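## Task

Pick up the foam block lying on the desk and set it in the vacant shelf spot whose lot number, printed on the shelf edge directly beneath that spot, reads 734. Every other object must stay on the shelf, table or counter it started on. The robot must not topple or finish leaning, or the task fails. The block has to rest there by itself at the end; if the robot is still holding it in place, the task is not done.

## Robot and tools

ROBOT. A Hello Robot Stretch 4, about 1.6 m tall: an omni-wheel base (rim within 0.23 m of its origin), a mast with a lift, one arm that telescopes straight forward, a three-joint wrist and a two-finger gripper. There is only one arm, so every command is a single set of values. Loose objects may occasionally get nudged by the environment.

FRAMES. Base frame: origin on the floor below the base centre, x ahead, y to the left, z up. hand_pose is reported in this frame and marks the point between the fingers, 0.015 m short of the tips; its printed value may be slightly wrong. With all wrist joints at 0 the hand axes line up with the base axes. Odometry frame = base frame at the start of the scene.

execute_actions(actions, cameras). actions is a list holding one action or nothing (empty just reports state and images). An action contains base, joints, or both, plus optional pace and contact_limits; alternatively it is only {"end_of_arm": "enable_torque"}, which re-powers wrist or gripper motors that shut off. All motions in an action begin together and may finish at different times.
- base: exactly one relative move from where the base last reported itself. translate_m: drive straight, metres, forward positive, -2 to 2. strafe_m: slide sideways, metres, left positive, -2 to 2. rotate_rad: spin in place, radians, counter-clockwise (left) positive, -3.2 to 3.2.
- joints: absolute targets keyed by name. lift_m 0 to 1.2 m (±0.004); arm_m 0 to 0.55 m extension (±0.004); wrist_yaw_rad -1.134 to 4.276 (0 points ahead, positive turns left, 3.14 folded back, beyond 3.4 the arm may obstruct); wrist_pitch_rad -1.117 to 4.259 (0 level, 1.57 pointing down, ±0.05); wrist_roll_rad -1.117 to 4.259 (0 means fingers at equal height, positive turns clockwise viewed from behind, ±0.02); gripper_m 0 to 0.08 m finger gap (±0.002). Out-of-range joint targets are clipped and flagged; any other bad value or unknown key rejects the call with no motion. No action runs over 15 s.
- pace: "slow", "default", "fast", "max" (base up to 0.1/0.3/0.4/0.6 m/s and 1/2/3/4 rad/s). With the lift above 0.2 the base is slowed further, down to 0.3 m/s and 1 rad/s at 1.2.
- contact_limits: only arm_m, 0 (gentlest) to 0.75 (firmest), default 0.5; the arm stops if it pushes harder.
- cameras: head_camera (mast top, looking forward and down; rotate the base to aim it), head_left_camera and head_right_camera (fisheyes looking more steeply down, showing base and arm), wrist_camera (along the fingers, tips near the image bottom), or "all"; omitted or null means all, [] means none.
A joint or base left out of an action may keep driving toward an earlier target without the status showing it. If a result reports a stop, later motion, wait and finished_scene calls in that same reply are skipped.

wait(seconds 0 to 10): no new command; returns state and images. zoom_image(camera, region [x0,y0,x1,y1] pixels, at most 504x504, origin top-left) magnifies the latest full image from that camera; useful for reading lot numbers. read_manual(section="licences") only returns licence text. finished_scene(scene 1 or 2) ends that scene irreversibly and reports success; the next scene's task appears in its result. Replying without any tool call ends all remaining scenes.

RESULT LINES. lidar_m: 12 rough horizontal ranges in metres, 30-degree sectors, first straight ahead then counter-clockwise (4th left, 7th behind, 10th right); "-" means nothing seen or closer than 0.25 m. It sees roughly 0.15 m up to robot height, so table tops register; glass, thin legs and much behind the robot may be missed. wrist_depth_mm: 7x7 grid of median depths, 100 to 2000 mm, "-" if unknown; the robot body appears. base_odometry counts wheel rotation (slip counts as motion); heading -3.142 to 3.142. If turned_by_wheels and turned_by_imu disagree by over about 0.1 rad, something was hit or wheels slipped. base_tilt in degrees (forward and right positive), with a fixed bias up to about 1.5. base_status / joint_status: "done"; "off_target" (resting elsewhere, maybe still pushing); "contact_stop_at_<key>" (blocked; lift, arm or wheels go slack, a slack lift may sag); "limit_stop_at_<name>", including limit_stop_at_tilt (lean over 6 degrees, lift/arm/wheels slack until it eases) and limit_stop_at_own_body (self-collision; you may still move away); "torque_fault" (wrist or gripper motor went limp; send enable_torque). on_its_own lists things not commanded by this call; "held at" is the held target. motor_effort: percent of max, positive toward larger joint values, bracket = peak of the last action; readings carry fixed bias and noise. Positive wheel effort turns the base right.

GRIPPING. Command a gap smaller than the object to grasp; after contact the gripper only squeezes slightly further until you open wider than the object. While gripping, gripper_m reads above the command and its effort departs from 0; if it stays beyond about 50 the motor faults and may drop the item. "off_target" after closing suggests something is held; "done" usually means empty, though thin or light grips can fool it.

AVOID. Tipping: do not drive or turn with over 1 kg held and arm_m above 0.2, especially at fast paces; steady pushing with a high gripper or high contact limit can tip it too. Wrist faults from pressing the gripper into things or holding over about 2.7 kg level. Self-collision with pitch below -0.2 combined with strong roll. Release the object and withdraw so it rests on its own before finishing. To unfold the wrist at the start, lift_m 0.4 with wrist_yaw_rad 0 in one action works.

Each tool is called after ">>>" in YAML: its name, and indented under it one key for each argument.

## Session

>>> execute_actions:
  actions: []

Scene clock: 0.00 s.
base_odometry: x=+0.000 y=+0.000 heading=+0.000 (m, m, rad; odometry frame)
turned_by_wheels: +0.000 (rad since the last result)
turned_by_imu: +0.000 (rad since the last result)
base_tilt: forward=+1.2 right=-0.1 (deg)
lidar_m: 2.59 1.34 0.73 0.62 0.61 0.71 1.65 1.66 1.82 0.82 0.82 0.93
base_status: not commanded
joint_positions: lift_m=+0.264 arm_m=+0.001 wrist_yaw_rad=+3.124 wrist_pitch_rad=+0.004 wrist_roll_rad=-0.002 gripper_m=+0.040
joint_status: not commanded
motor_effort: lift_m=+21 arm_m=+0 wrist_yaw_rad=+1 wrist_pitch_rad=-9 wrist_roll_rad=+0 gripper_m=+1 wheel_0=+0 wheel_1=+1 wheel_2=+0 (%)
hand_pose: x=-0.0391 y=+0.0911 z=+0.4417 quat_wxyz=(+0.009, -0.002, -0.001, +1.000) (m; base frame)
wrist_depth_mm: - 138 1808 1921 - 741 615 / - 138 1756 1921 - 759 603 / - 128 204 1921 - 750 609 / 111 135 259 1921 - 750 603 / 1464 1618 1756 1863 - 750 603 / 1499 1618 1661 1808 1921 759 597 / 1205 1397 125 1205 113 683 609
pictures: head_camera, head_left_camera, head_right_camera, wrist_camera
Images, in order (width x height): head_camera 420x560, head_left_camera 420x672, head_right_camera 420x672, wrist_camera 616x392.

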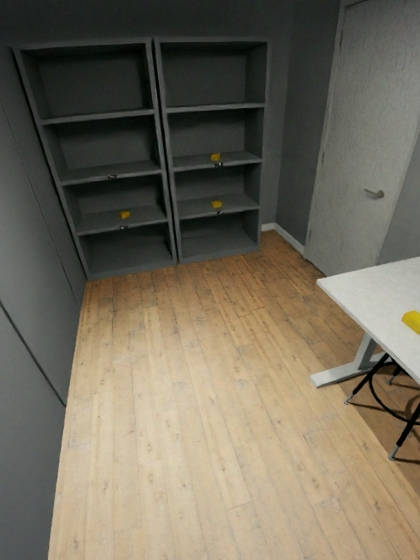

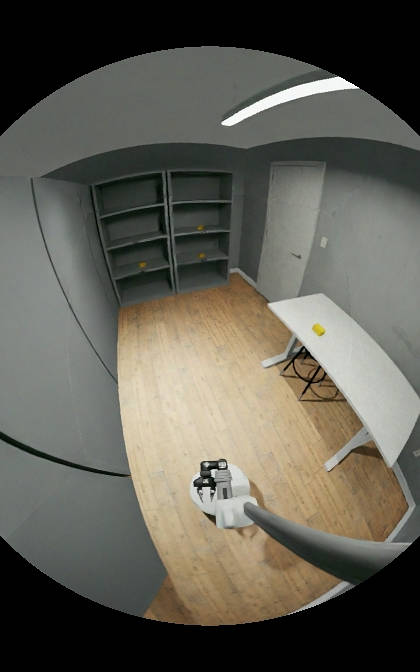

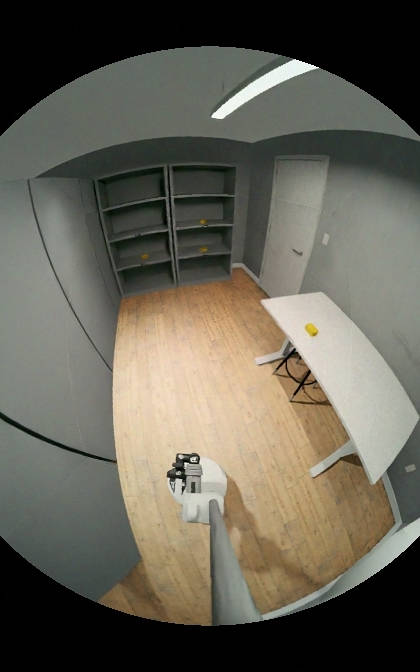

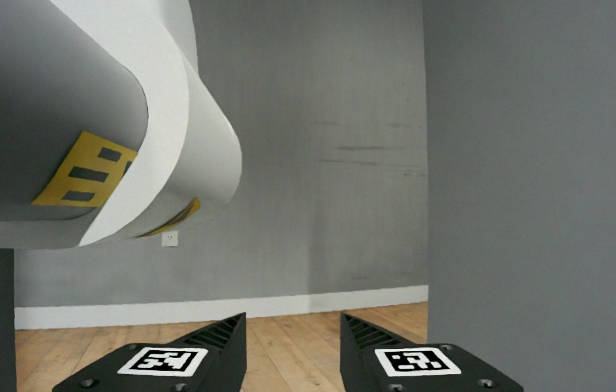

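>>> execute_actions:
  actions:
    - {"base":{"rotate_rad":-1.32},"joints":{"lift_m":0.75,"wrist_yaw_rad":0,"gripper_m":0.08}}
  cameras: []

>>> execute_actions:
  actions:
    - {"base":{"strafe_m":0.85},"joints":{"wrist_pitch_rad":0.5}}
  cameras: ["head_camera","wrist_camera"]

Scene clock: 7.97 s.
base_odometry: x=+0.000 y=+0.000 heading=-1.320 (m, m, rad; odometry frame)
turned_by_wheels: -1.320 (rad since the last result)
turned_by_imu: -1.306 (rad since the last result)
base_tilt: forward=+1.2 right=+0.0 (deg)
lidar_m: 0.82 0.84 1.12 2.59 0.93 0.65 0.62 0.65 0.86 1.65 1.67 0.88
base_status: done
joint_positions: lift_m=+0.750 arm_m=+0.001 wrist_yaw_rad=+0.000 wrist_pitch_rad=+0.004 wrist_roll_rad=-0.002 gripper_m=+0.080
joint_status: all done
motor_effort: lift_m=+24(25) arm_m=+0(0) wrist_yaw_rad=+2(5) wrist_pitch_rad=-9(9) wrist_roll_rad=+0(1) gripper_m=+1(3) wheel_0=+0(9) wheel_1=-1(9) wheel_2=-1(7) (%)
hand_pose: x=+0.3847 y=-0.0874 z=+0.9271 quat_wxyz=(+1.000, -0.001, +0.002, +0.000) (m; base frame)
wrist_depth_mm: 1366 1366 1430 1430 1464 1537 1499 / 1366 1366 1397 1464 1430 1464 1499 / 1366 1366 1430 1397 1464 1464 1499 / 1336 1336 1366 1366 1499 1464 1464 / 1308 1336 1366 1430 1430 1499 1464 / 917 946 976 1008 1098 1430 1464 / - 120 627 654 144 109 1499
pictures: none
No camera images: the call's "cameras" was empty. Leave "cameras" out to get every camera's image.

Scene clock: 12.13 s.
base_odometry: x=+0.824 y=+0.211 heading=-1.320 (m, m, rad; odometry frame)
turned_by_wheels: +0.000 (rad since the last result)
turned_by_imu: -0.004 (rad since the last result)
base_tilt: forward=+1.3 right=-0.1 (deg)
lidar_m: 0.76 0.81 1.83 1.73 1.00 0.71 0.65 0.70 0.92 2.50 1.17 0.82
base_status: done
joint_positions: lift_m=+0.750 arm_m=+0.001 wrist_yaw_rad=+0.000 wrist_pitch_rad=+0.502 wrist_roll_rad=-0.002 gripper_m=+0.080
joint_status: all done
motor_effort: lift_m=+24(24) arm_m=+0(0) wrist_yaw_rad=-1(0) wrist_pitch_rad=-7(7) wrist_roll_rad=-2(0) gripper_m=+2(1) wheel_0=+1(9) wheel_1=-1(8) wheel_2=-1(2) (%)
hand_pose: x=+0.3584 y=-0.0874 z=+0.8256 quat_wxyz=(+0.969, -0.001, +0.248, +0.000) (m; base frame)
wrist_depth_mm: 1138 1182 1229 1229 1255 1255 1281 / 1229 1229 1205 1205 1255 1308 1308 / 1281 699 707 707 723 741 759 / 1397 1430 1430 842 904 1576 1576 / 1464 1537 1537 1464 1576 1618 1537 / 1255 1281 1255 1281 1255 1281 1281 / - 119 1042 1098 145 109 -
pictures: head_camera, wrist_camera
Images, in order (width x height): head_camera 420x560, wrist_camera 616x392.

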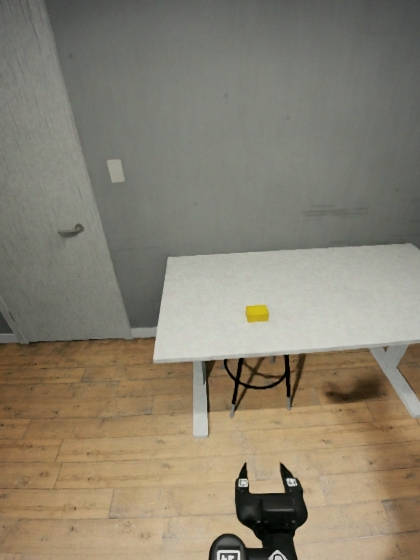

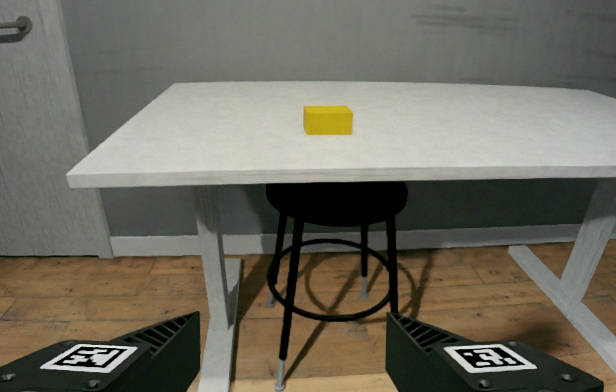

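>>> execute_actions:
  actions:
    - {"base":{"strafe_m":-0.5},"joints":{"wrist_yaw_rad":1.62,"lift_m":0.78}}
  cameras: []

>>> execute_actions:
  actions:
    - {"base":{"translate_m":0.3},"joints":{"arm_m":0.41}}
  cameras: ["head_camera","wrist_camera"]

Scene clock: 21.87 s.
base_odometry: x=+0.339 y=+0.087 heading=-1.320 (m, m, rad; odometry frame)
turned_by_wheels: +0.000 (rad since the last result)
turned_by_imu: +0.003 (rad since the last result)
base_tilt: forward=+1.1 right=+0.0 (deg)
lidar_m: 0.80 0.82 2.15 2.24 0.97 0.67 0.64 0.65 0.87 2.00 2.03 0.86
base_status: done
joint_positions: lift_m=+0.780 arm_m=+0.001 wrist_yaw_rad=+1.620 wrist_pitch_rad=+0.502 wrist_roll_rad=-0.002 gripper_m=+0.080
joint_status: all done
motor_effort: lift_m=+24(27) arm_m=+0(0) wrist_yaw_rad=+2(7) wrist_pitch_rad=-8(8) wrist_roll_rad=-1(2) gripper_m=+1(0) wheel_0=+1(10) wheel_1=+1(7) wheel_2=+0(1) (%)
hand_pose: x=+0.2502 y=+0.1905 z=+0.8556 quat_wxyz=(+0.668, -0.181, +0.171, +0.702) (m; base frame)
wrist_depth_mm: 1336 - - - - - 1863 / 1366 - - - - - 1756 / 1336 - - - - - 1863 / 1366 1863 - - - - 1808 / 1336 1661 1661 1661 1661 1708 1708 / 1281 1336 1336 1366 1336 1366 1366 / - 120 1118 1138 144 109 -
pictures: none
No camera images: the call's "cameras" was empty. Leave "cameras" out to get every camera's image.

Scene clock: 24.33 s.
base_odometry: x=+0.414 y=-0.204 heading=-1.320 (m, m, rad; odometry frame)
turned_by_wheels: +0.000 (rad since the last result)
turned_by_imu: +0.001 (rad since the last result)
base_tilt: forward=+1.3 right=+0.0 (deg)
lidar_m: 0.50 0.52 0.69 2.24 1.42 1.00 0.93 0.97 1.28 1.96 0.77 0.53
base_status: done
joint_positions: lift_m=+0.780 arm_m=+0.409 wrist_yaw_rad=+1.620 wrist_pitch_rad=+0.502 wrist_roll_rad=-0.002 gripper_m=+0.080
joint_status: all done
motor_effort: lift_m=+24(24) arm_m=+8(7) wrist_yaw_rad=+3(1) wrist_pitch_rad=-8(8) wrist_roll_rad=+0(0) gripper_m=+2(1) wheel_0=-1(4) wheel_1=+1(5) wheel_2=+1(10) (%)
hand_pose: x=+0.6577 y=+0.1905 z=+0.8556 quat_wxyz=(+0.668, -0.181, +0.171, +0.702) (m; base frame)
wrist_depth_mm: - - - - - 1255 946 / - - - - - 1281 946 / - - - - - 1182 866 / - - 597 564 574 569 580 / 1618 1618 433 439 439 442 439 / 1308 1281 353 329 303 355 353 / - 120 294 297 144 109 -
pictures: head_camera, wrist_camera
Images, in order (width x height): head_camera 420x560, wrist_camera 616x392.

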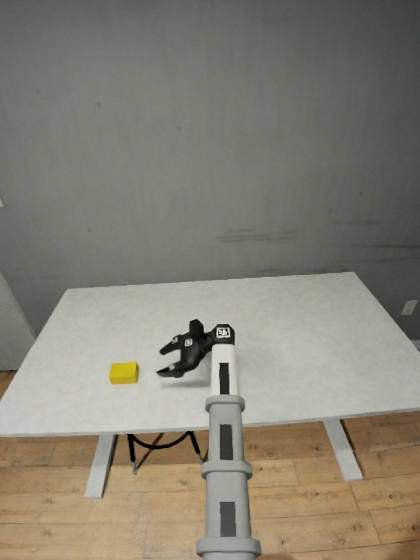

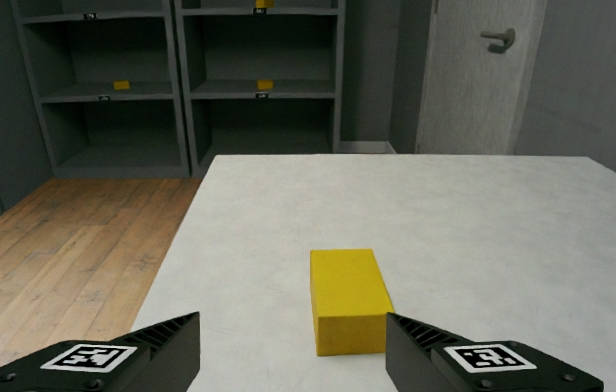

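>>> execute_actions:
  actions:
    - {"joints":{"arm_m":0.452,"lift_m":0.675}}
  cameras: ["wrist_camera"]

>>> execute_actions:
  actions:
    - {"base":{"strafe_m":0.07},"pace":"slow"}
  cameras: ["head_camera","wrist_camera"]

Scene clock: 32.07 s.
base_odometry: x=+0.414 y=-0.204 heading=-1.320 (m, m, rad; odometry frame)
turned_by_wheels: +0.000 (rad since the last result)
turned_by_imu: +0.000 (rad since the last result)
base_tilt: forward=+1.3 right=+0.0 (deg)
lidar_m: 0.51 0.52 0.70 2.24 1.42 0.98 0.93 0.96 1.29 1.96 0.78 0.53
base_status: not commanded
joint_positions: lift_m=+0.675 arm_m=+0.451 wrist_yaw_rad=+1.620 wrist_pitch_rad=+0.502 wrist_roll_rad=-0.002 gripper_m=+0.080
joint_status: all done
motor_effort: lift_m=+18(22) arm_m=+8(7) wrist_yaw_rad=-2(3) wrist_pitch_rad=-8(7) wrist_roll_rad=+0(1) gripper_m=+1(1) wheel_0=-1(1) wheel_1=+1(1) wheel_2=+1(1) (%)
hand_pose: x=+0.6996 y=+0.1905 z=+0.7511 quat_wxyz=(+0.668, -0.181, +0.170, +0.702) (m; base frame)
wrist_depth_mm: - - - - - 1160 891 / - - - - - 1118 854 / - - 469 473 473 484 492 / 1863 330 327 247 334 338 338 / 250 253 256 254 258 257 256 / 201 205 208 209 209 208 207 / - 120 173 177 144 109 -
pictures: wrist_camera
Images, in order (width x height): wrist_camera 616x392.

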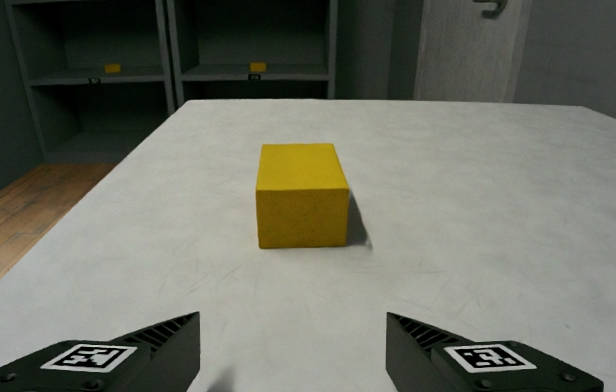

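Scene clock: 33.90 s.
base_odometry: x=+0.481 y=-0.186 heading=-1.320 (m, m, rad; odometry frame)
turned_by_wheels: +0.000 (rad since the last result)
turned_by_imu: +0.000 (rad since the last result)
base_tilt: forward=+1.2 right=+0.0 (deg)
lidar_m: 0.50 0.52 0.69 2.18 1.43 1.00 0.93 0.97 1.29 2.01 0.77 0.52
base_status: done
joint_positions: lift_m=+0.675 arm_m=+0.451 wrist_yaw_rad=+1.620 wrist_pitch_rad=+0.502 wrist_roll_rad=-0.002 gripper_m=+0.080
joint_status: not commanded
motor_effort: lift_m=+18(18) arm_m=+8(8) wrist_yaw_rad=+0(2) wrist_pitch_rad=-8(8) wrist_roll_rad=-1(1) gripper_m=+2(3) wheel_0=+0(4) wheel_1=+2(4) wheel_2=+0(0) (%)
hand_pose: x=+0.6997 y=+0.1905 z=+0.7511 quat_wxyz=(+0.668, -0.181, +0.170, +0.702) (m; base frame)
wrist_depth_mm: - - - - - 1160 878 / - - - - - 1205 878 / - - 469 473 477 488 492 / 1863 329 329 232 336 338 340 / 251 253 244 184 257 258 257 / 202 206 200 194 209 208 208 / - 120 174 178 145 109 -
pictures: head_camera, wrist_camera
Images, in order (width x height): head_camera 420x560, wrist_camera 616x392.

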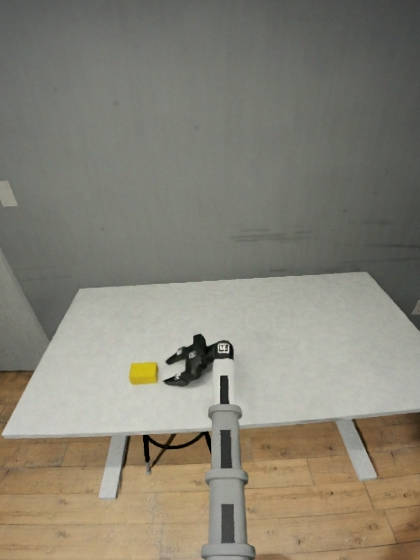

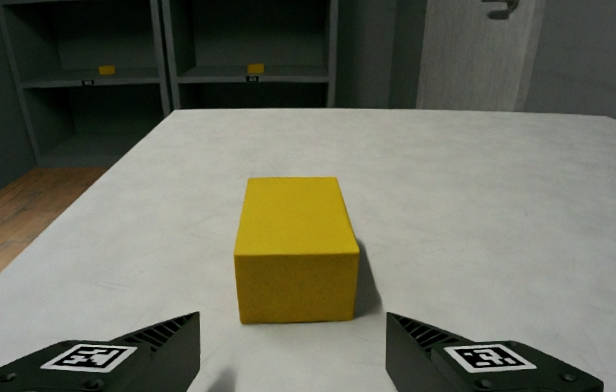

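>>> execute_actions:
  actions:
    - {"base":{"strafe_m":0.075},"joints":{"arm_m":0.448},"pace":"slow"}
  cameras: []

>>> execute_actions:
  actions:
    - {"joints":{"gripper_m":0.03}}
  cameras: ["wrist_camera"]

>>> execute_actions:
  actions:
    - {"joints":{"lift_m":0.8}}
  cameras: []

>>> execute_actions:
  actions:
    - {"base":{"rotate_rad":1.63},"joints":{"arm_m":0,"wrist_yaw_rad":0}}
  cameras: []

>>> execute_actions:
  actions:
    - {"base":{"translate_m":1.0}}
  cameras: ["head_camera","wrist_camera"]

Scene clock: 39.87 s.
base_odometry: x=+0.554 y=-0.168 heading=-1.320 (m, m, rad; odometry frame)
turned_by_wheels: +0.000 (rad since the last result)
turned_by_imu: +0.000 (rad since the last result)
base_tilt: forward=+1.3 right=+0.0 (deg)
lidar_m: 0.49 0.49 0.68 2.10 1.43 0.99 0.94 0.98 1.31 2.12 0.76 0.53
base_status: done
joint_positions: lift_m=+0.675 arm_m=+0.449 wrist_yaw_rad=+1.620 wrist_pitch_rad=+0.502 wrist_roll_rad=-0.002 gripper_m=+0.080
joint_status: all done
motor_effort: lift_m=+18(18) arm_m=-8(8) wrist_yaw_rad=+1(0) wrist_pitch_rad=-8(8) wrist_roll_rad=-3(1) gripper_m=+1(0) wheel_0=+0(6) wheel_1=+2(6) wheel_2=+0(0) (%)
hand_pose: x=+0.6985 y=+0.1905 z=+0.7511 quat_wxyz=(+0.668, -0.181, +0.170, +0.702) (m; base frame)
wrist_depth_mm: - - - - - 1138 854 / - - - - - 1182 866 / - - 469 469 473 488 496 / 1863 329 330 332 334 338 340 / 251 253 244 179 258 257 257 / 202 205 150 146 208 207 207 / - 119 125 124 127 109 -
pictures: none
No camera images: the call's "cameras" was empty. Leave "cameras" out to get every camera's image.

Scene clock: 40.87 s.
base_odometry: x=+0.554 y=-0.168 heading=-1.320 (m, m, rad; odometry frame)
turned_by_wheels: +0.000 (rad since the last result)
turned_by_imu: +0.000 (rad since the last result)
base_tilt: forward=+1.2 right=+0.1 (deg)
lidar_m: 0.50 0.51 0.66 2.10 1.43 1.00 0.93 0.97 1.30 2.10 0.77 0.53
base_status: not commanded
joint_positions: lift_m=+0.675 arm_m=+0.449 wrist_yaw_rad=+1.620 wrist_pitch_rad=+0.502 wrist_roll_rad=-0.002 gripper_m=+0.058
joint_status: gripper_m off_target (ended at +0.058, target +0.030)
on_its_own: gripper_m is held at +0.053, not at your +0.030, by its contact guard: the fingers met something
motor_effort: lift_m=+18(18) arm_m=-8(8) wrist_yaw_rad=+2(1) wrist_pitch_rad=-8(8) wrist_roll_rad=-1(1) gripper_m=-38(40) wheel_0=+0(0) wheel_1=+2(2) wheel_2=+0(0) (%)
hand_pose: x=+0.6985 y=+0.1905 z=+0.7511 quat_wxyz=(+0.668, -0.181, +0.170, +0.702) (m; base frame)
wrist_depth_mm: - - - - - 1182 842 / - - - - - 1182 854 / - - 469 469 480 484 496 / 1808 329 332 332 334 338 342 / 250 254 244 179 257 258 257 / 202 206 151 145 209 208 207 / 175 - 121 124 121 182 -
pictures: wrist_camera
Images, in order (width x height): wrist_camera 616x392.

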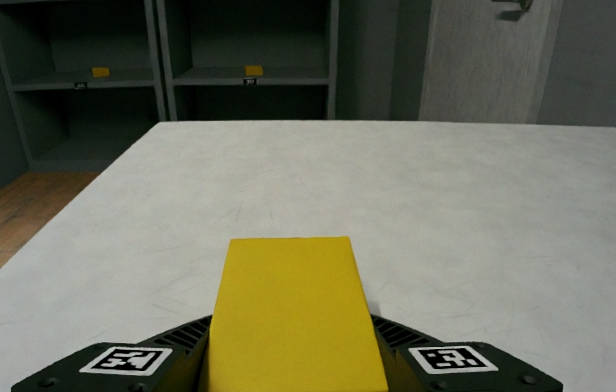

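Scene clock: 42.43 s.
base_odometry: x=+0.554 y=-0.168 heading=-1.320 (m, m, rad; odometry frame)
turned_by_wheels: +0.000 (rad since the last result)
turned_by_imu: +0.000 (rad since the last result)
base_tilt: forward=+1.1 right=-0.1 (deg)
lidar_m: 0.50 0.51 0.67 2.11 1.46 1.01 0.94 0.98 1.29 2.10 0.79 0.52
base_status: not commanded
joint_positions: lift_m=+0.800 arm_m=+0.449 wrist_yaw_rad=+1.620 wrist_pitch_rad=+0.502 wrist_roll_rad=-0.002 gripper_m=+0.058
joint_status: all done
on_its_own: gripper_m is held at +0.053, not at your +0.030, by its contact guard: the fingers met something
motor_effort: lift_m=+24(23) arm_m=-8(8) wrist_yaw_rad=+0(2) wrist_pitch_rad=-8(9) wrist_roll_rad=+0(0) gripper_m=-40(41) wheel_0=+0(0) wheel_1=+2(1) wheel_2=+0(0) (%)
hand_pose: x=+0.6985 y=+0.1905 z=+0.8756 quat_wxyz=(+0.668, -0.181, +0.171, +0.702) (m; base frame)
wrist_depth_mm: - - - - - 1138 831 / - - - - - 1160 854 / - - - - - 1182 842 / - - - - 1756 1008 621 / 1576 1537 445 179 473 473 469 / 1336 377 150 146 384 379 377 / 1160 - 121 124 122 334 327
pictures: none
No camera images: the call's "cameras" was empty. Leave "cameras" out to get every camera's image.

Scene clock: 44.83 s.
base_odometry: x=+0.554 y=-0.168 heading=+0.310 (m, m, rad; odometry frame)
turned_by_wheels: +1.630 (rad since the last result)
turned_by_imu: +1.613 (rad since the last result)
base_tilt: forward=+1.2 right=-0.1 (deg)
lidar_m: 2.10 1.32 0.97 0.93 0.99 1.40 2.13 0.73 0.53 0.48 0.52 0.72
base_status: done
joint_positions: lift_m=+0.800 arm_m=+0.002 wrist_yaw_rad=+0.000 wrist_pitch_rad=+0.503 wrist_roll_rad=-0.002 gripper_m=+0.058
joint_status: all done
joint sent to its limit — the command would take arm_m past its lower limit, so that joint was sent only as far as its limit.
on_its_own: gripper_m is held at +0.053, not at your +0.030, by its contact guard: the fingers met something
motor_effort: lift_m=+24(24) arm_m=-8(8) wrist_yaw_rad=+2(10) wrist_pitch_rad=-9(9) wrist_roll_rad=-1(1) gripper_m=-39(40) wheel_0=+0(6) wheel_1=+1(7) wheel_2=-1(6) (%)
hand_pose: x=+0.3597 y=-0.0874 z=+0.8756 quat_wxyz=(+0.969, -0.001, +0.249, +0.000) (m; base frame)
wrist_depth_mm: 1464 1808 - - - - 1756 / 1464 1921 - - - - 1756 / 1499 - - - - - 1756 / 1499 - - - - - 1756 / 1499 1618 1618 179 1708 1756 1618 / 1336 1336 150 145 1397 1397 1397 / 1138 - 121 124 121 1205 1160
pictures: none
No camera images: the call's "cameras" was empty. Leave "cameras" out to get every camera's image.

Scene clock: 49.63 s.
base_odometry: x=+1.506 y=+0.137 heading=+0.310 (m, m, rad; odometry frame)
turned_by_wheels: +0.000 (rad since the last result)
turned_by_imu: +0.003 (rad since the last result)
base_tilt: forward=+1.2 right=-0.1 (deg)
lidar_m: 1.09 1.14 0.96 0.91 0.97 1.37 1.98 0.73 0.67 1.27 1.36 1.13
base_status: done
joint_positions: lift_m=+0.800 arm_m=+0.002 wrist_yaw_rad=+0.000 wrist_pitch_rad=+0.503 wrist_roll_rad=-0.002 gripper_m=+0.058
joint_status: not commanded
on_its_own: gripper_m is held at +0.053, not at your +0.030, by its contact guard: the fingers met something
motor_effort: lift_m=+24(24) arm_m=-8(8) wrist_yaw_rad=+2(2) wrist_pitch_rad=-9(8) wrist_roll_rad=+1(1) gripper_m=-39(40) wheel_0=-1(5) wheel_1=-1(3) wheel_2=+2(9) (%)
hand_pose: x=+0.3597 y=-0.0874 z=+0.8756 quat_wxyz=(+0.969, -0.001, +0.249, +0.000) (m; base frame)
wrist_depth_mm: 1182 976 1182 798 1008 1182 798 / 1255 1281 1255 1229 1308 1281 1138 / 1281 1336 1281 1255 1336 1336 1160 / 1042 1042 1060 1008 1078 1042 1042 / 1366 1576 1464 179 1537 1499 1160 / 1229 1205 150 146 1281 1281 1205 / 1138 - 121 124 122 1182 1182
pictures: head_camera, wrist_camera
Images, in order (width x height): head_camera 420x560, wrist_camera 616x392.

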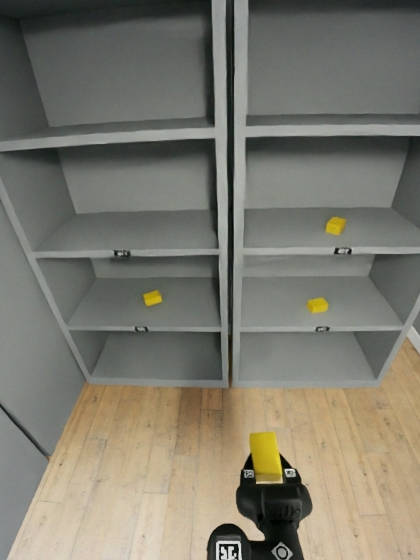

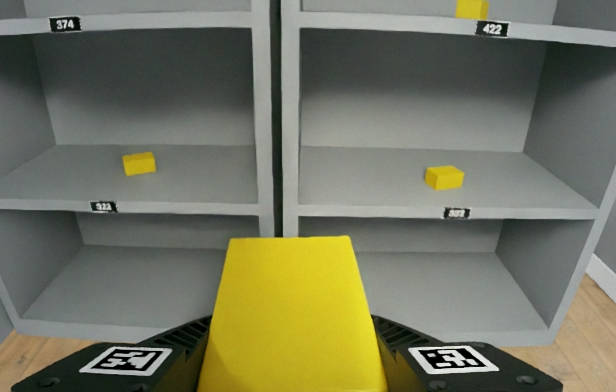

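>>> execute_actions:
  actions:
    - {"base":{"rotate_rad":3.0},"joints":{"lift_m":0.3}}
  cameras: []

>>> execute_actions:
  actions:
    - {"base":{"translate_m":2.0},"pace":"fast"}
  cameras: ["head_camera","head_right_camera"]

Scene clock: 55.50 s.
base_odometry: x=+1.506 y=+0.137 heading=-2.973 (m, m, rad; odometry frame)
turned_by_wheels: +3.000 (rad since the last result)
turned_by_imu: +2.968 (rad since the last result)
base_tilt: forward=+1.3 right=+0.0 (deg)
lidar_m: 3.11 0.83 0.66 1.18 1.33 1.18 1.11 1.12 0.98 0.92 0.93 1.19
base_status: done
joint_positions: lift_m=+0.300 arm_m=+0.002 wrist_yaw_rad=+0.000 wrist_pitch_rad=+0.503 wrist_roll_rad=-0.002 gripper_m=+0.058
joint_status: all done
on_its_own: gripper_m is held at +0.053, not at your +0.030, by its contact guard: the fingers met something
motor_effort: lift_m=+18(21) arm_m=-8(8) wrist_yaw_rad=+1(0) wrist_pitch_rad=-9(9) wrist_roll_rad=-1(0) gripper_m=-40(41) wheel_0=-2(7) wheel_1=+0(6) wheel_2=+1(10) (%)
hand_pose: x=+0.3598 y=-0.0874 z=+0.3760 quat_wxyz=(+0.969, -0.001, +0.249, +0.000) (m; base frame)
wrist_depth_mm: - - - - - 1308 1025 / - - - - - 1336 1042 / 1397 1499 1499 1576 1576 1366 1025 / 1042 1060 1078 1078 1098 1118 991 / 831 842 809 179 842 854 866 / 661 676 151 146 707 691 691 / 574 - 121 124 122 609 597
pictures: none
No camera images: the call's "cameras" was empty. Leave "cameras" out to get every camera's image.

Scene clock: 61.87 s.
base_odometry: x=-0.466 y=-0.198 heading=-2.973 (m, m, rad; odometry frame)
turned_by_wheels: +0.000 (rad since the last result)
turned_by_imu: +0.006 (rad since the last result)
base_tilt: forward=+1.1 right=+0.0 (deg)
lidar_m: 1.13 1.14 1.47 0.71 0.73 0.95 3.31 1.19 0.80 0.74 0.78 1.21
base_status: done
joint_positions: lift_m=+0.300 arm_m=+0.002 wrist_yaw_rad=+0.000 wrist_pitch_rad=+0.503 wrist_roll_rad=-0.002 gripper_m=+0.058
joint_status: not commanded
on_its_own: gripper_m is held at +0.053, not at your +0.030, by its contact guard: the fingers met something
motor_effort: lift_m=+18(18) arm_m=-8(8) wrist_yaw_rad=+3(2) wrist_pitch_rad=-9(9) wrist_roll_rad=+0(1) gripper_m=-40(40) wheel_0=-1(5) wheel_1=+0(6) wheel_2=+0(12) (%)
hand_pose: x=+0.3597 y=-0.0874 z=+0.3760 quat_wxyz=(+0.969, -0.001, +0.249, +0.000) (m; base frame)
wrist_depth_mm: 778 788 820 854 866 878 904 / 831 854 878 878 917 917 960 / 878 891 931 946 976 1008 1042 / 931 946 976 991 1042 1042 1078 / 820 831 809 180 854 854 854 / 661 683 150 145 699 691 683 / 574 - 121 124 121 615 591
pictures: head_camera, head_right_camera
Images, in order (width x height): head_camera 420x560, head_right_camera 420x672.

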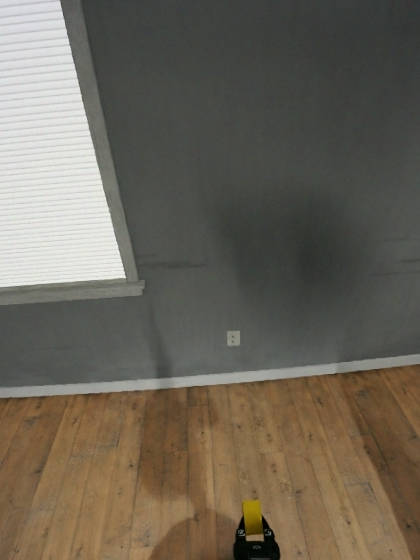

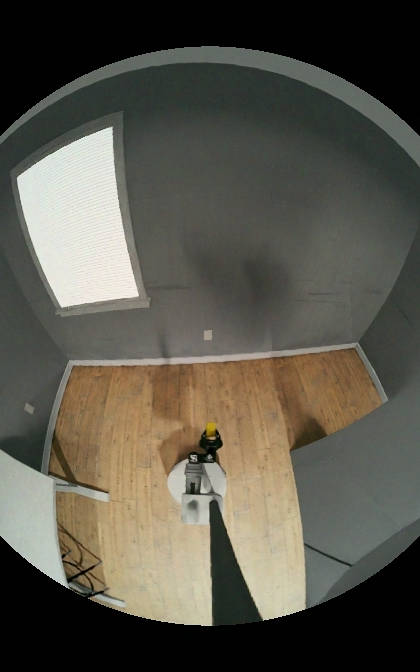

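>>> execute_actions:
  actions:
    - {"base":{"rotate_rad":-1.45}}
  cameras: []

>>> execute_actions:
  actions:
    - {"base":{"strafe_m":0.62},"pace":"fast"}
  cameras: []

>>> execute_actions:
  actions:
    - {"base":{"translate_m":1.6},"pace":"fast"}
  cameras: ["head_camera","head_right_camera"]

Scene clock: 67.50 s.
base_odometry: x=-0.466 y=-0.198 heading=+1.860 (m, m, rad; odometry frame)
turned_by_wheels: -1.450 (rad since the last result)
turned_by_imu: -1.434 (rad since the last result)
base_tilt: forward=+1.3 right=+0.0 (deg)
lidar_m: 0.73 1.58 1.17 1.13 1.17 1.53 0.71 0.74 1.04 2.71 1.05 0.77
base_status: done
joint_positions: lift_m=+0.300 arm_m=+0.002 wrist_yaw_rad=+0.000 wrist_pitch_rad=+0.503 wrist_roll_rad=-0.002 gripper_m=+0.058
joint_status: not commanded
on_its_own: gripper_m is held at +0.053, not at your +0.030, by its contact guard: the fingers met something
motor_effort: lift_m=+18(18) arm_m=-8(8) wrist_yaw_rad=+2(1) wrist_pitch_rad=-8(9) wrist_roll_rad=-2(1) gripper_m=-39(39) wheel_0=+0(7) wheel_1=-1(8) wheel_2=-1(7) (%)
hand_pose: x=+0.3597 y=-0.0874 z=+0.3760 quat_wxyz=(+0.969, -0.001, +0.249, +0.000) (m; base frame)
wrist_depth_mm: 1708 1756 473 473 469 473 466 / 1756 1863 504 508 496 500 500 / 1537 1397 535 535 535 535 530 / 1060 1025 569 569 574 574 574 / 831 831 603 179 615 621 621 / 661 668 151 146 654 668 654 / 580 - 121 124 122 615 591
pictures: none
No camera images: the call's "cameras" was empty. Leave "cameras" out to get every camera's image.

Scene clock: 70.27 s.
base_odometry: x=-1.060 y=-0.375 heading=+1.859 (m, m, rad; odometry frame)
turned_by_wheels: +0.000 (rad since the last result)
turned_by_imu: -0.003 (rad since the last result)
base_tilt: forward=+1.1 right=+0.1 (deg)
lidar_m: 1.91 0.75 0.53 0.51 0.55 0.73 1.49 0.99 1.02 2.79 1.08 0.91
base_status: done
joint_positions: lift_m=+0.300 arm_m=+0.002 wrist_yaw_rad=+0.000 wrist_pitch_rad=+0.503 wrist_roll_rad=-0.002 gripper_m=+0.058
joint_status: not commanded
on_its_own: gripper_m is held at +0.053, not at your +0.030, by its contact guard: the fingers met something
motor_effort: lift_m=+19(19) arm_m=-8(8) wrist_yaw_rad=+1(1) wrist_pitch_rad=-9(9) wrist_roll_rad=+0(2) gripper_m=-40(40) wheel_0=-1(11) wheel_1=-2(11) wheel_2=-1(0) (%)
hand_pose: x=+0.3597 y=-0.0874 z=+0.3760 quat_wxyz=(+0.969, -0.001, +0.249, +0.000) (m; base frame)
wrist_depth_mm: 891 1308 1863 1808 1756 809 591 / 904 1336 1921 1921 1863 820 574 / 904 1336 1537 1537 1576 820 585 / 891 1060 1078 1098 1118 809 597 / 798 831 809 179 854 778 634 / 668 683 150 146 699 683 676 / 580 - 121 124 122 609 591
pictures: none
No camera images: the call's "cameras" was empty. Leave "cameras" out to get every camera's image.

Scene clock: 75.60 s.
base_odometry: x=-1.516 y=+1.159 heading=+1.859 (m, m, rad; odometry frame)
turned_by_wheels: +0.000 (rad since the last result)
turned_by_imu: +0.005 (rad since the last result)
base_tilt: forward=+1.2 right=+0.0 (deg)
lidar_m: 0.61 0.65 0.50 0.46 0.50 0.73 2.27 0.70 0.59 1.59 0.88 0.64
base_status: done
joint_positions: lift_m=+0.300 arm_m=+0.002 wrist_yaw_rad=+0.000 wrist_pitch_rad=+0.503 wrist_roll_rad=-0.002 gripper_m=+0.058
joint_status: not commanded
on_its_own: gripper_m is held at +0.053, not at your +0.030, by its contact guard: the fingers met something
motor_effort: lift_m=+19(18) arm_m=-8(8) wrist_yaw_rad=+3(4) wrist_pitch_rad=-9(9) wrist_roll_rad=-1(0) gripper_m=-40(39) wheel_0=-1(4) wheel_1=+0(6) wheel_2=+1(11) (%)
hand_pose: x=+0.3597 y=-0.0874 z=+0.3760 quat_wxyz=(+0.969, -0.001, +0.249, +0.000) (m; base frame)
wrist_depth_mm: 357 355 359 357 357 355 357 / 377 379 379 379 384 379 377 / 402 404 407 404 407 404 404 / 436 439 439 436 436 439 439 / 473 469 459 179 469 469 473 / 521 512 150 146 500 512 512 / 539 - 121 124 121 525 535
pictures: head_camera, head_right_camera
Images, in order (width x height): head_camera 420x560, head_right_camera 420x672.

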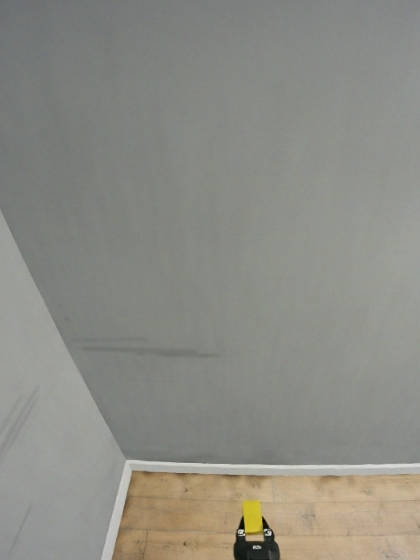

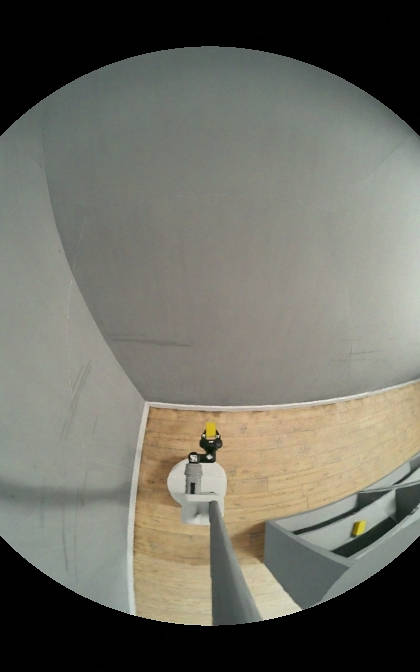

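Turn around clockwise, back up, strafe along the aisle.

>>> execute_actions:
  actions:
    - {"base":{"rotate_rad":-3.175}}
  cameras: []

>>> execute_actions:
  actions:
    - {"base":{"translate_m":-0.28}}
  cameras: []

>>> execute_actions:
  actions:
    - {"base":{"strafe_m":1.4},"pace":"fast"}
  cameras: ["head_camera","head_left_camera"]

Scene clock: 83.50 s.
base_odometry: x=-1.515 y=+1.159 heading=-1.316 (m, m, rad; odometry frame)
turned_by_wheels: -3.175 (rad since the last result)
turned_by_imu: -3.140 (rad since the last result)
base_tilt: forward=+1.1 right=+0.0 (deg)
lidar_m: 1.72 0.75 0.61 1.22 0.94 0.65 0.62 0.63 0.52 0.47 0.48 0.65
base_status: done
joint_positions: lift_m=+0.300 arm_m=+0.002 wrist_yaw_rad=+0.000 wrist_pitch_rad=+0.503 wrist_roll_rad=-0.002 gripper_m=+0.058
joint_status: not commanded
on_its_own: gripper_m is held at +0.053, not at your +0.030, by its contact guard: the fingers met something
motor_effort: lift_m=+19(18) arm_m=-8(8) wrist_yaw_rad=+3(2) wrist_pitch_rad=-9(9) wrist_roll_rad=+1(1) gripper_m=-39(39) wheel_0=+1(1) wheel_1=-1(9) wheel_2=+0(8) (%)
hand_pose: x=+0.3597 y=-0.0874 z=+0.3760 quat_wxyz=(+0.969, -0.001, +0.249, +0.000) (m; base frame)
wrist_depth_mm: - - - - 1366 750 544 / - - - - 1397 750 539 / 1537 1499 1499 1537 1366 768 544 / 1060 1078 1098 1098 1098 768 554 / 809 820 809 179 854 732 554 / 661 683 151 145 699 668 544 / 574 - 121 124 122 603 512
pictures: none
No camera images: the call's "cameras" was empty. Leave "cameras" out to get every camera's image.

Scene clock: 85.90 s.
base_odometry: x=-1.586 y=+1.430 heading=-1.316 (m, m, rad; odometry frame)
turned_by_wheels: +0.000 (rad since the last result)
turned_by_imu: +0.000 (rad since the last result)
base_tilt: forward=+1.2 right=+0.0 (deg)
lidar_m: 1.76 0.79 0.86 1.60 0.51 0.34 0.33 0.35 0.48 0.49 0.50 0.70
base_status: done
joint_positions: lift_m=+0.300 arm_m=+0.002 wrist_yaw_rad=+0.000 wrist_pitch_rad=+0.503 wrist_roll_rad=-0.002 gripper_m=+0.058
joint_status: not commanded
on_its_own: gripper_m is held at +0.053, not at your +0.030, by its contact guard: the fingers met something
motor_effort: lift_m=+18(19) arm_m=-8(8) wrist_yaw_rad=+1(2) wrist_pitch_rad=-9(9) wrist_roll_rad=+2(0) gripper_m=-40(40) wheel_0=-2(5) wheel_1=+0(5) wheel_2=+0(9) (%)
hand_pose: x=+0.3597 y=-0.0874 z=+0.3760 quat_wxyz=(+0.969, -0.001, +0.249, +0.000) (m; base frame)
wrist_depth_mm: - - - - 1366 750 559 / - - - - 1336 759 559 / 1537 1499 1537 1537 1366 778 559 / 1008 1078 1078 1098 1098 778 559 / 820 831 809 179 831 741 564 / 661 683 151 145 699 668 549 / 580 - 121 124 122 609 521
pictures: none
No camera images: the call's "cameras" was empty. Leave "cameras" out to get every camera's image.

Scene clock: 90.63 s.
base_odometry: x=-0.231 y=+1.783 heading=-1.316 (m, m, rad; odometry frame)
turned_by_wheels: +0.000 (rad since the last result)
turned_by_imu: -0.006 (rad since the last result)
base_tilt: forward=+1.2 right=+0.0 (deg)
lidar_m: 0.56 0.59 0.80 1.90 0.60 0.41 0.39 0.41 0.55 1.39 0.86 0.60
base_status: done
joint_positions: lift_m=+0.300 arm_m=+0.002 wrist_yaw_rad=+0.000 wrist_pitch_rad=+0.503 wrist_roll_rad=-0.002 gripper_m=+0.058
joint_status: not commanded
on_its_own: gripper_m is held at +0.053, not at your +0.030, by its contact guard: the fingers met something
motor_effort: lift_m=+19(19) arm_m=-8(8) wrist_yaw_rad=+4(3) wrist_pitch_rad=-9(9) wrist_roll_rad=+0(1) gripper_m=-39(40) wheel_0=+0(13) wheel_1=+0(11) wheel_2=+0(2) (%)
hand_pose: x=+0.3597 y=-0.0874 z=+0.3760 quat_wxyz=(+0.969, -0.001, +0.249, +0.000) (m; base frame)
wrist_depth_mm: 683 306 500 732 741 750 750 / 732 327 500 778 788 798 798 / 788 351 504 831 831 854 854 / 820 382 500 866 878 891 878 / 699 427 407 179 723 723 723 / 564 469 151 146 585 585 585 / 488 - 121 124 121 521 525
pictures: head_camera, head_left_camera
Images, in order (width x height): head_camera 420x560, head_left_camera 420x672.

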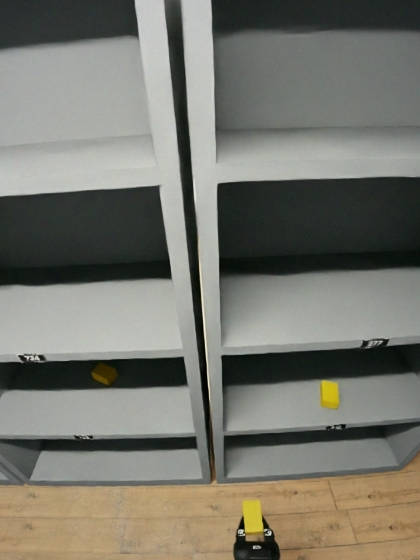

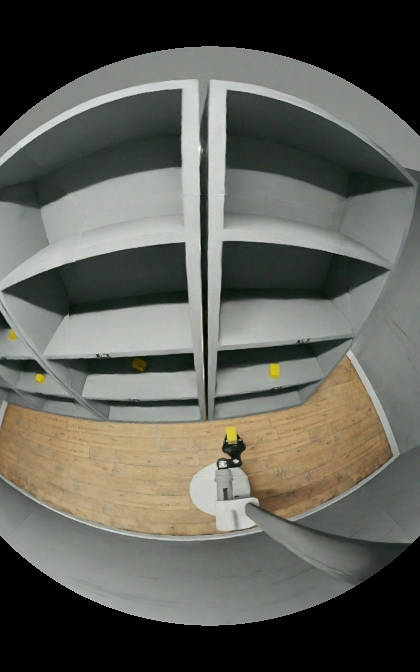

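>>> execute_actions:
  actions:
    - {"base":{"strafe_m":0.56},"joints":{"lift_m":0.93}}
  cameras: ["head_camera","wrist_camera"]

Scene clock: 96.40 s.
base_odometry: x=+0.310 y=+1.925 heading=-1.316 (m, m, rad; odometry frame)
turned_by_wheels: +0.000 (rad since the last result)
turned_by_imu: -0.002 (rad since the last result)
base_tilt: forward=+1.3 right=-0.1 (deg)
lidar_m: 0.54 0.57 0.77 1.89 0.63 0.45 0.41 0.44 0.59 1.45 0.82 0.57
base_status: done
joint_positions: lift_m=+0.930 arm_m=+0.002 wrist_yaw_rad=+0.000 wrist_pitch_rad=+0.503 wrist_roll_rad=-0.002 gripper_m=+0.058
joint_status: all done
on_its_own: gripper_m is held at +0.053, not at your +0.030, by its contact guard: the fingers met something
motor_effort: lift_m=+24(25) arm_m=-8(8) wrist_yaw_rad=+1(2) wrist_pitch_rad=-9(9) wrist_roll_rad=-1(1) gripper_m=-40(40) wheel_0=+1(7) wheel_1=+1(9) wheel_2=+0(0) (%)
hand_pose: x=+0.3597 y=-0.0874 z=+1.0055 quat_wxyz=(+0.969, -0.001, +0.249, +0.000) (m; base frame)
wrist_depth_mm: 668 683 699 699 723 676 500 / 640 699 707 732 732 634 500 / 415 415 421 421 430 439 449 / 340 345 349 357 362 368 375 / 723 878 878 179 931 699 504 / 715 798 150 146 820 707 508 / 676 - 121 124 121 597 517
pictures: head_camera, wrist_camera
Images, in order (width x height): head_camera 420x560, wrist_camera 616x392.

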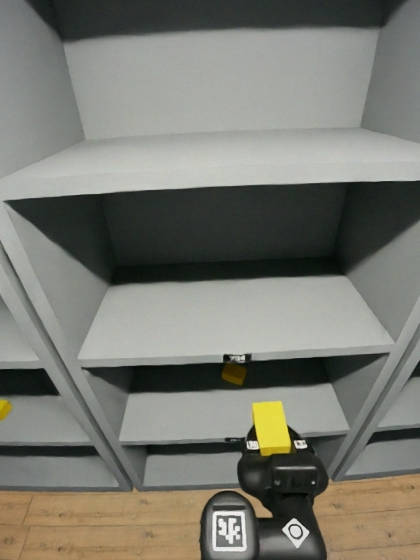

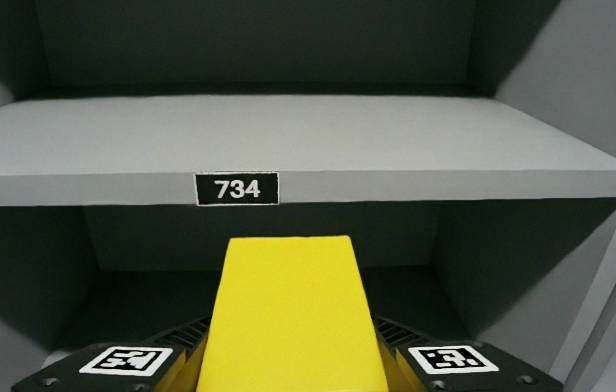

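>>> execute_actions:
  actions:
    - {"base":{"strafe_m":0.07},"joints":{"lift_m":0.98}}
  cameras: []

>>> execute_actions:
  actions:
    - {"joints":{"arm_m":0.36}}
  cameras: []

>>> execute_actions:
  actions:
    - {"joints":{"lift_m":0.953},"pace":"slow"}
  cameras: []

Scene clock: 103.00 s.
base_odometry: x=+0.378 y=+1.942 heading=-1.316 (m, m, rad; odometry frame)
turned_by_wheels: +0.000 (rad since the last result)
turned_by_imu: +0.000 (rad since the last result)
base_tilt: forward=+1.3 right=+0.0 (deg)
lidar_m: 0.53 0.53 0.76 1.89 0.64 0.43 0.40 0.42 0.59 1.46 0.80 0.58
base_status: done
joint_positions: lift_m=+0.980 arm_m=+0.002 wrist_yaw_rad=+0.000 wrist_pitch_rad=+0.503 wrist_roll_rad=-0.002 gripper_m=+0.058
joint_status: all done
on_its_own: gripper_m is held at +0.053, not at your +0.030, by its contact guard: the fingers met something
motor_effort: lift_m=+24(24) arm_m=-8(8) wrist_yaw_rad=+0(1) wrist_pitch_rad=-9(9) wrist_roll_rad=-1(2) gripper_m=-39(40) wheel_0=+0(7) wheel_1=-1(9) wheel_2=+0(1) (%)
hand_pose: x=+0.3597 y=-0.0874 z=+1.0555 quat_wxyz=(+0.969, -0.001, +0.249, +0.000) (m; base frame)
wrist_depth_mm: 609 683 691 699 715 715 603 / 615 715 732 741 750 759 591 / 549 564 574 580 585 603 564 / 397 404 407 410 415 418 421 / 544 809 366 179 931 732 591 / 609 831 151 146 904 820 603 / 569 - 121 124 122 707 574
pictures: none
No camera images: the call's "cameras" was empty. Leave "cameras" out to get every camera's image.

Scene clock: 105.17 s.
base_odometry: x=+0.378 y=+1.942 heading=-1.316 (m, m, rad; odometry frame)
turned_by_wheels: +0.000 (rad since the last result)
turned_by_imu: +0.000 (rad since the last result)
base_tilt: forward=+1.1 right=-0.1 (deg)
lidar_m: 0.53 0.55 0.74 1.90 0.63 0.45 0.41 0.42 0.59 1.49 0.81 0.57
base_status: not commanded
joint_positions: lift_m=+0.980 arm_m=+0.359 wrist_yaw_rad=+0.000 wrist_pitch_rad=+0.502 wrist_roll_rad=-0.002 gripper_m=+0.058
joint_status: all done
on_its_own: gripper_m is held at +0.053, not at your +0.030, by its contact guard: the fingers met something
motor_effort: lift_m=+24(24) arm_m=+8(7) wrist_yaw_rad=+1(0) wrist_pitch_rad=-8(9) wrist_roll_rad=+1(1) gripper_m=-38(40) wheel_0=+0(0) wheel_1=-1(1) wheel_2=+0(0) (%)
hand_pose: x=+0.7159 y=-0.0874 z=+1.0555 quat_wxyz=(+0.969, -0.001, +0.249, +0.000) (m; base frame)
wrist_depth_mm: 362 368 375 379 384 389 394 / 382 392 397 404 410 415 418 / 407 418 424 430 439 445 452 / 394 397 402 402 410 413 415 / 301 306 297 179 314 317 315 / 246 251 151 145 257 256 255 / 213 - 121 124 122 224 -
pictures: none
No camera images: the call's "cameras" was empty. Leave "cameras" out to get every camera's image.

Scene clock: 106.20 s.
base_odometry: x=+0.378 y=+1.942 heading=-1.316 (m, m, rad; odometry frame)
turned_by_wheels: +0.000 (rad since the last result)
turned_by_imu: +0.000 (rad since the last result)
base_tilt: forward=+1.2 right=+0.0 (deg)
lidar_m: 0.53 0.55 0.74 1.88 0.62 0.44 0.41 0.43 0.58 1.48 0.83 0.56
base_status: not commanded
joint_positions: lift_m=+0.953 arm_m=+0.359 wrist_yaw_rad=+0.000 wrist_pitch_rad=+0.502 wrist_roll_rad=-0.002 gripper_m=+0.058
joint_status: all done
on_its_own: gripper_m is held at +0.053, not at your +0.030, by its contact guard: the fingers met something
motor_effort: lift_m=+18(25) arm_m=+8(8) wrist_yaw_rad=+0(2) wrist_pitch_rad=-9(9) wrist_roll_rad=+0(0) gripper_m=-39(40) wheel_0=+0(0) wheel_1=-1(1) wheel_2=+0(0) (%)
hand_pose: x=+0.7159 y=-0.0874 z=+1.0291 quat_wxyz=(+0.969, -0.001, +0.249, +0.000) (m; base frame)
wrist_depth_mm: 359 368 375 379 387 392 397 / 384 392 399 404 410 418 415 / 410 410 415 427 430 439 442 / 338 340 342 345 347 353 355 / 259 263 252 179 270 270 271 / 211 213 151 145 219 220 218 / 182 - 121 124 122 191 -
pictures: none
No camera images: the call's "cameras" was empty. Leave "cameras" out to get every camera's image.

>>> execute_actions:
  actions:
    - {"joints":{"lift_m":0.948},"pace":"slow"}
  cameras: []

>>> execute_actions:
  actions:
    - {"joints":{"gripper_m":0.08}}
  cameras: []

>>> execute_actions:
  actions:
    - {"joints":{"arm_m":0.05}}
  cameras: ["wrist_camera"]

>>> finished_scene:
  scene: 1

Scene clock: 111.90 s.
base_odometry: x=+0.378 y=+1.942 heading=-1.316 (m, m, rad; odometry frame)
turned_by_wheels: +0.000 (rad since the last result)
turned_by_imu: +0.000 (rad since the last result)
base_tilt: forward=+1.2 right=-0.1 (deg)
lidar_m: 0.53 0.55 0.77 1.88 0.64 0.44 0.41 0.44 0.57 1.48 0.83 0.57
base_status: not commanded
joint_positions: lift_m=+0.948 arm_m=+0.359 wrist_yaw_rad=+0.000 wrist_pitch_rad=+0.502 wrist_roll_rad=-0.002 gripper_m=+0.058
joint_status: all done
on_its_own: gripper_m is held at +0.053, not at your +0.030, by its contact guard: the fingers met something
motor_effort: lift_m=+18(14) arm_m=+8(8) wrist_yaw_rad=+0(3) wrist_pitch_rad=-9(9) wrist_roll_rad=+1(1) gripper_m=-39(40) wheel_0=+0(0) wheel_1=-1(1) wheel_2=+0(0) (%)
hand_pose: x=+0.7159 y=-0.0874 z=+1.0241 quat_wxyz=(+0.969, -0.001, +0.249, +0.000) (m; base frame)
wrist_depth_mm: 362 368 375 382 384 392 394 / 382 392 397 402 413 413 418 / 407 413 418 424 433 439 445 / 325 329 332 336 336 340 343 / 252 253 246 179 262 263 263 / 203 206 151 146 213 212 212 / 177 - 121 124 122 185 -
pictures: none
No camera images: the call's "cameras" was empty. Leave "cameras" out to get every camera's image.

Scene clock: 112.83 s.
base_odometry: x=+0.378 y=+1.942 heading=-1.316 (m, m, rad; odometry frame)
turned_by_wheels: +0.000 (rad since the last result)
turned_by_imu: +0.000 (rad since the last result)
base_tilt: forward=+1.3 right=-0.1 (deg)
lidar_m: 0.53 0.55 0.75 1.88 0.62 0.43 0.42 0.43 0.58 1.46 0.80 0.57
base_status: not commanded
joint_positions: lift_m=+0.948 arm_m=+0.359 wrist_yaw_rad=+0.000 wrist_pitch_rad=+0.502 wrist_roll_rad=-0.002 gripper_m=+0.080
joint_status: all done
motor_effort: lift_m=+18(18) arm_m=+8(8) wrist_yaw_rad=+3(1) wrist_pitch_rad=-9(9) wrist_roll_rad=+1(0) gripper_m=+2(38) wheel_0=+0(0) wheel_1=-1(1) wheel_2=+0(0) (%)
hand_pose: x=+0.7159 y=-0.0874 z=+1.0241 quat_wxyz=(+0.969, -0.001, +0.249, +0.000) (m; base frame)
wrist_depth_mm: 362 366 373 379 387 389 394 / 384 392 394 402 410 415 418 / 404 413 421 427 433 439 442 / 327 329 330 334 340 342 345 / 252 255 256 183 260 260 263 / 204 207 153 149 212 212 211 / - 120 130 126 128 109 -
pictures: none
No camera images: the call's "cameras" was empty. Leave "cameras" out to get every camera's image.

Scene clock: 114.87 s.
base_odometry: x=+0.378 y=+1.942 heading=-1.316 (m, m, rad; odometry frame)
turned_by_wheels: +0.000 (rad since the last result)
turned_by_imu: +0.000 (rad since the last result)
base_tilt: forward=+1.2 right=-0.1 (deg)
lidar_m: 0.52 0.54 0.74 1.89 0.65 0.45 0.41 0.43 0.58 1.48 0.81 0.56
base_status: not commanded
joint_positions: lift_m=+0.948 arm_m=+0.051 wrist_yaw_rad=+0.000 wrist_pitch_rad=+0.502 wrist_roll_rad=-0.002 gripper_m=+0.080
joint_status: all done
motor_effort: lift_m=+18(18) arm_m=-8(10) wrist_yaw_rad=+1(0) wrist_pitch_rad=-8(8) wrist_roll_rad=+0(0) gripper_m=+3(2) wheel_0=+0(0) wheel_1=-1(1) wheel_2=+0(0) (%)
hand_pose: x=+0.4087 y=-0.0874 z=+1.0241 quat_wxyz=(+0.969, -0.001, +0.249, +0.000) (m; base frame)
wrist_depth_mm: 609 640 654 661 668 661 591 / 621 668 683 691 691 707 585 / 473 473 477 404 484 496 512 / 330 334 338 340 343 347 351 / 307 312 842 320 878 732 554 / 609 809 854 854 854 788 591 / - 119 699 715 145 109 -
pictures: wrist_camera
Images, in order (width x height): wrist_camera 616x392.

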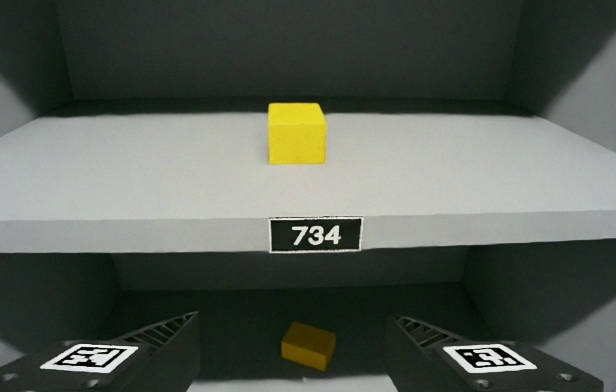

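The scene is finished: the task was done.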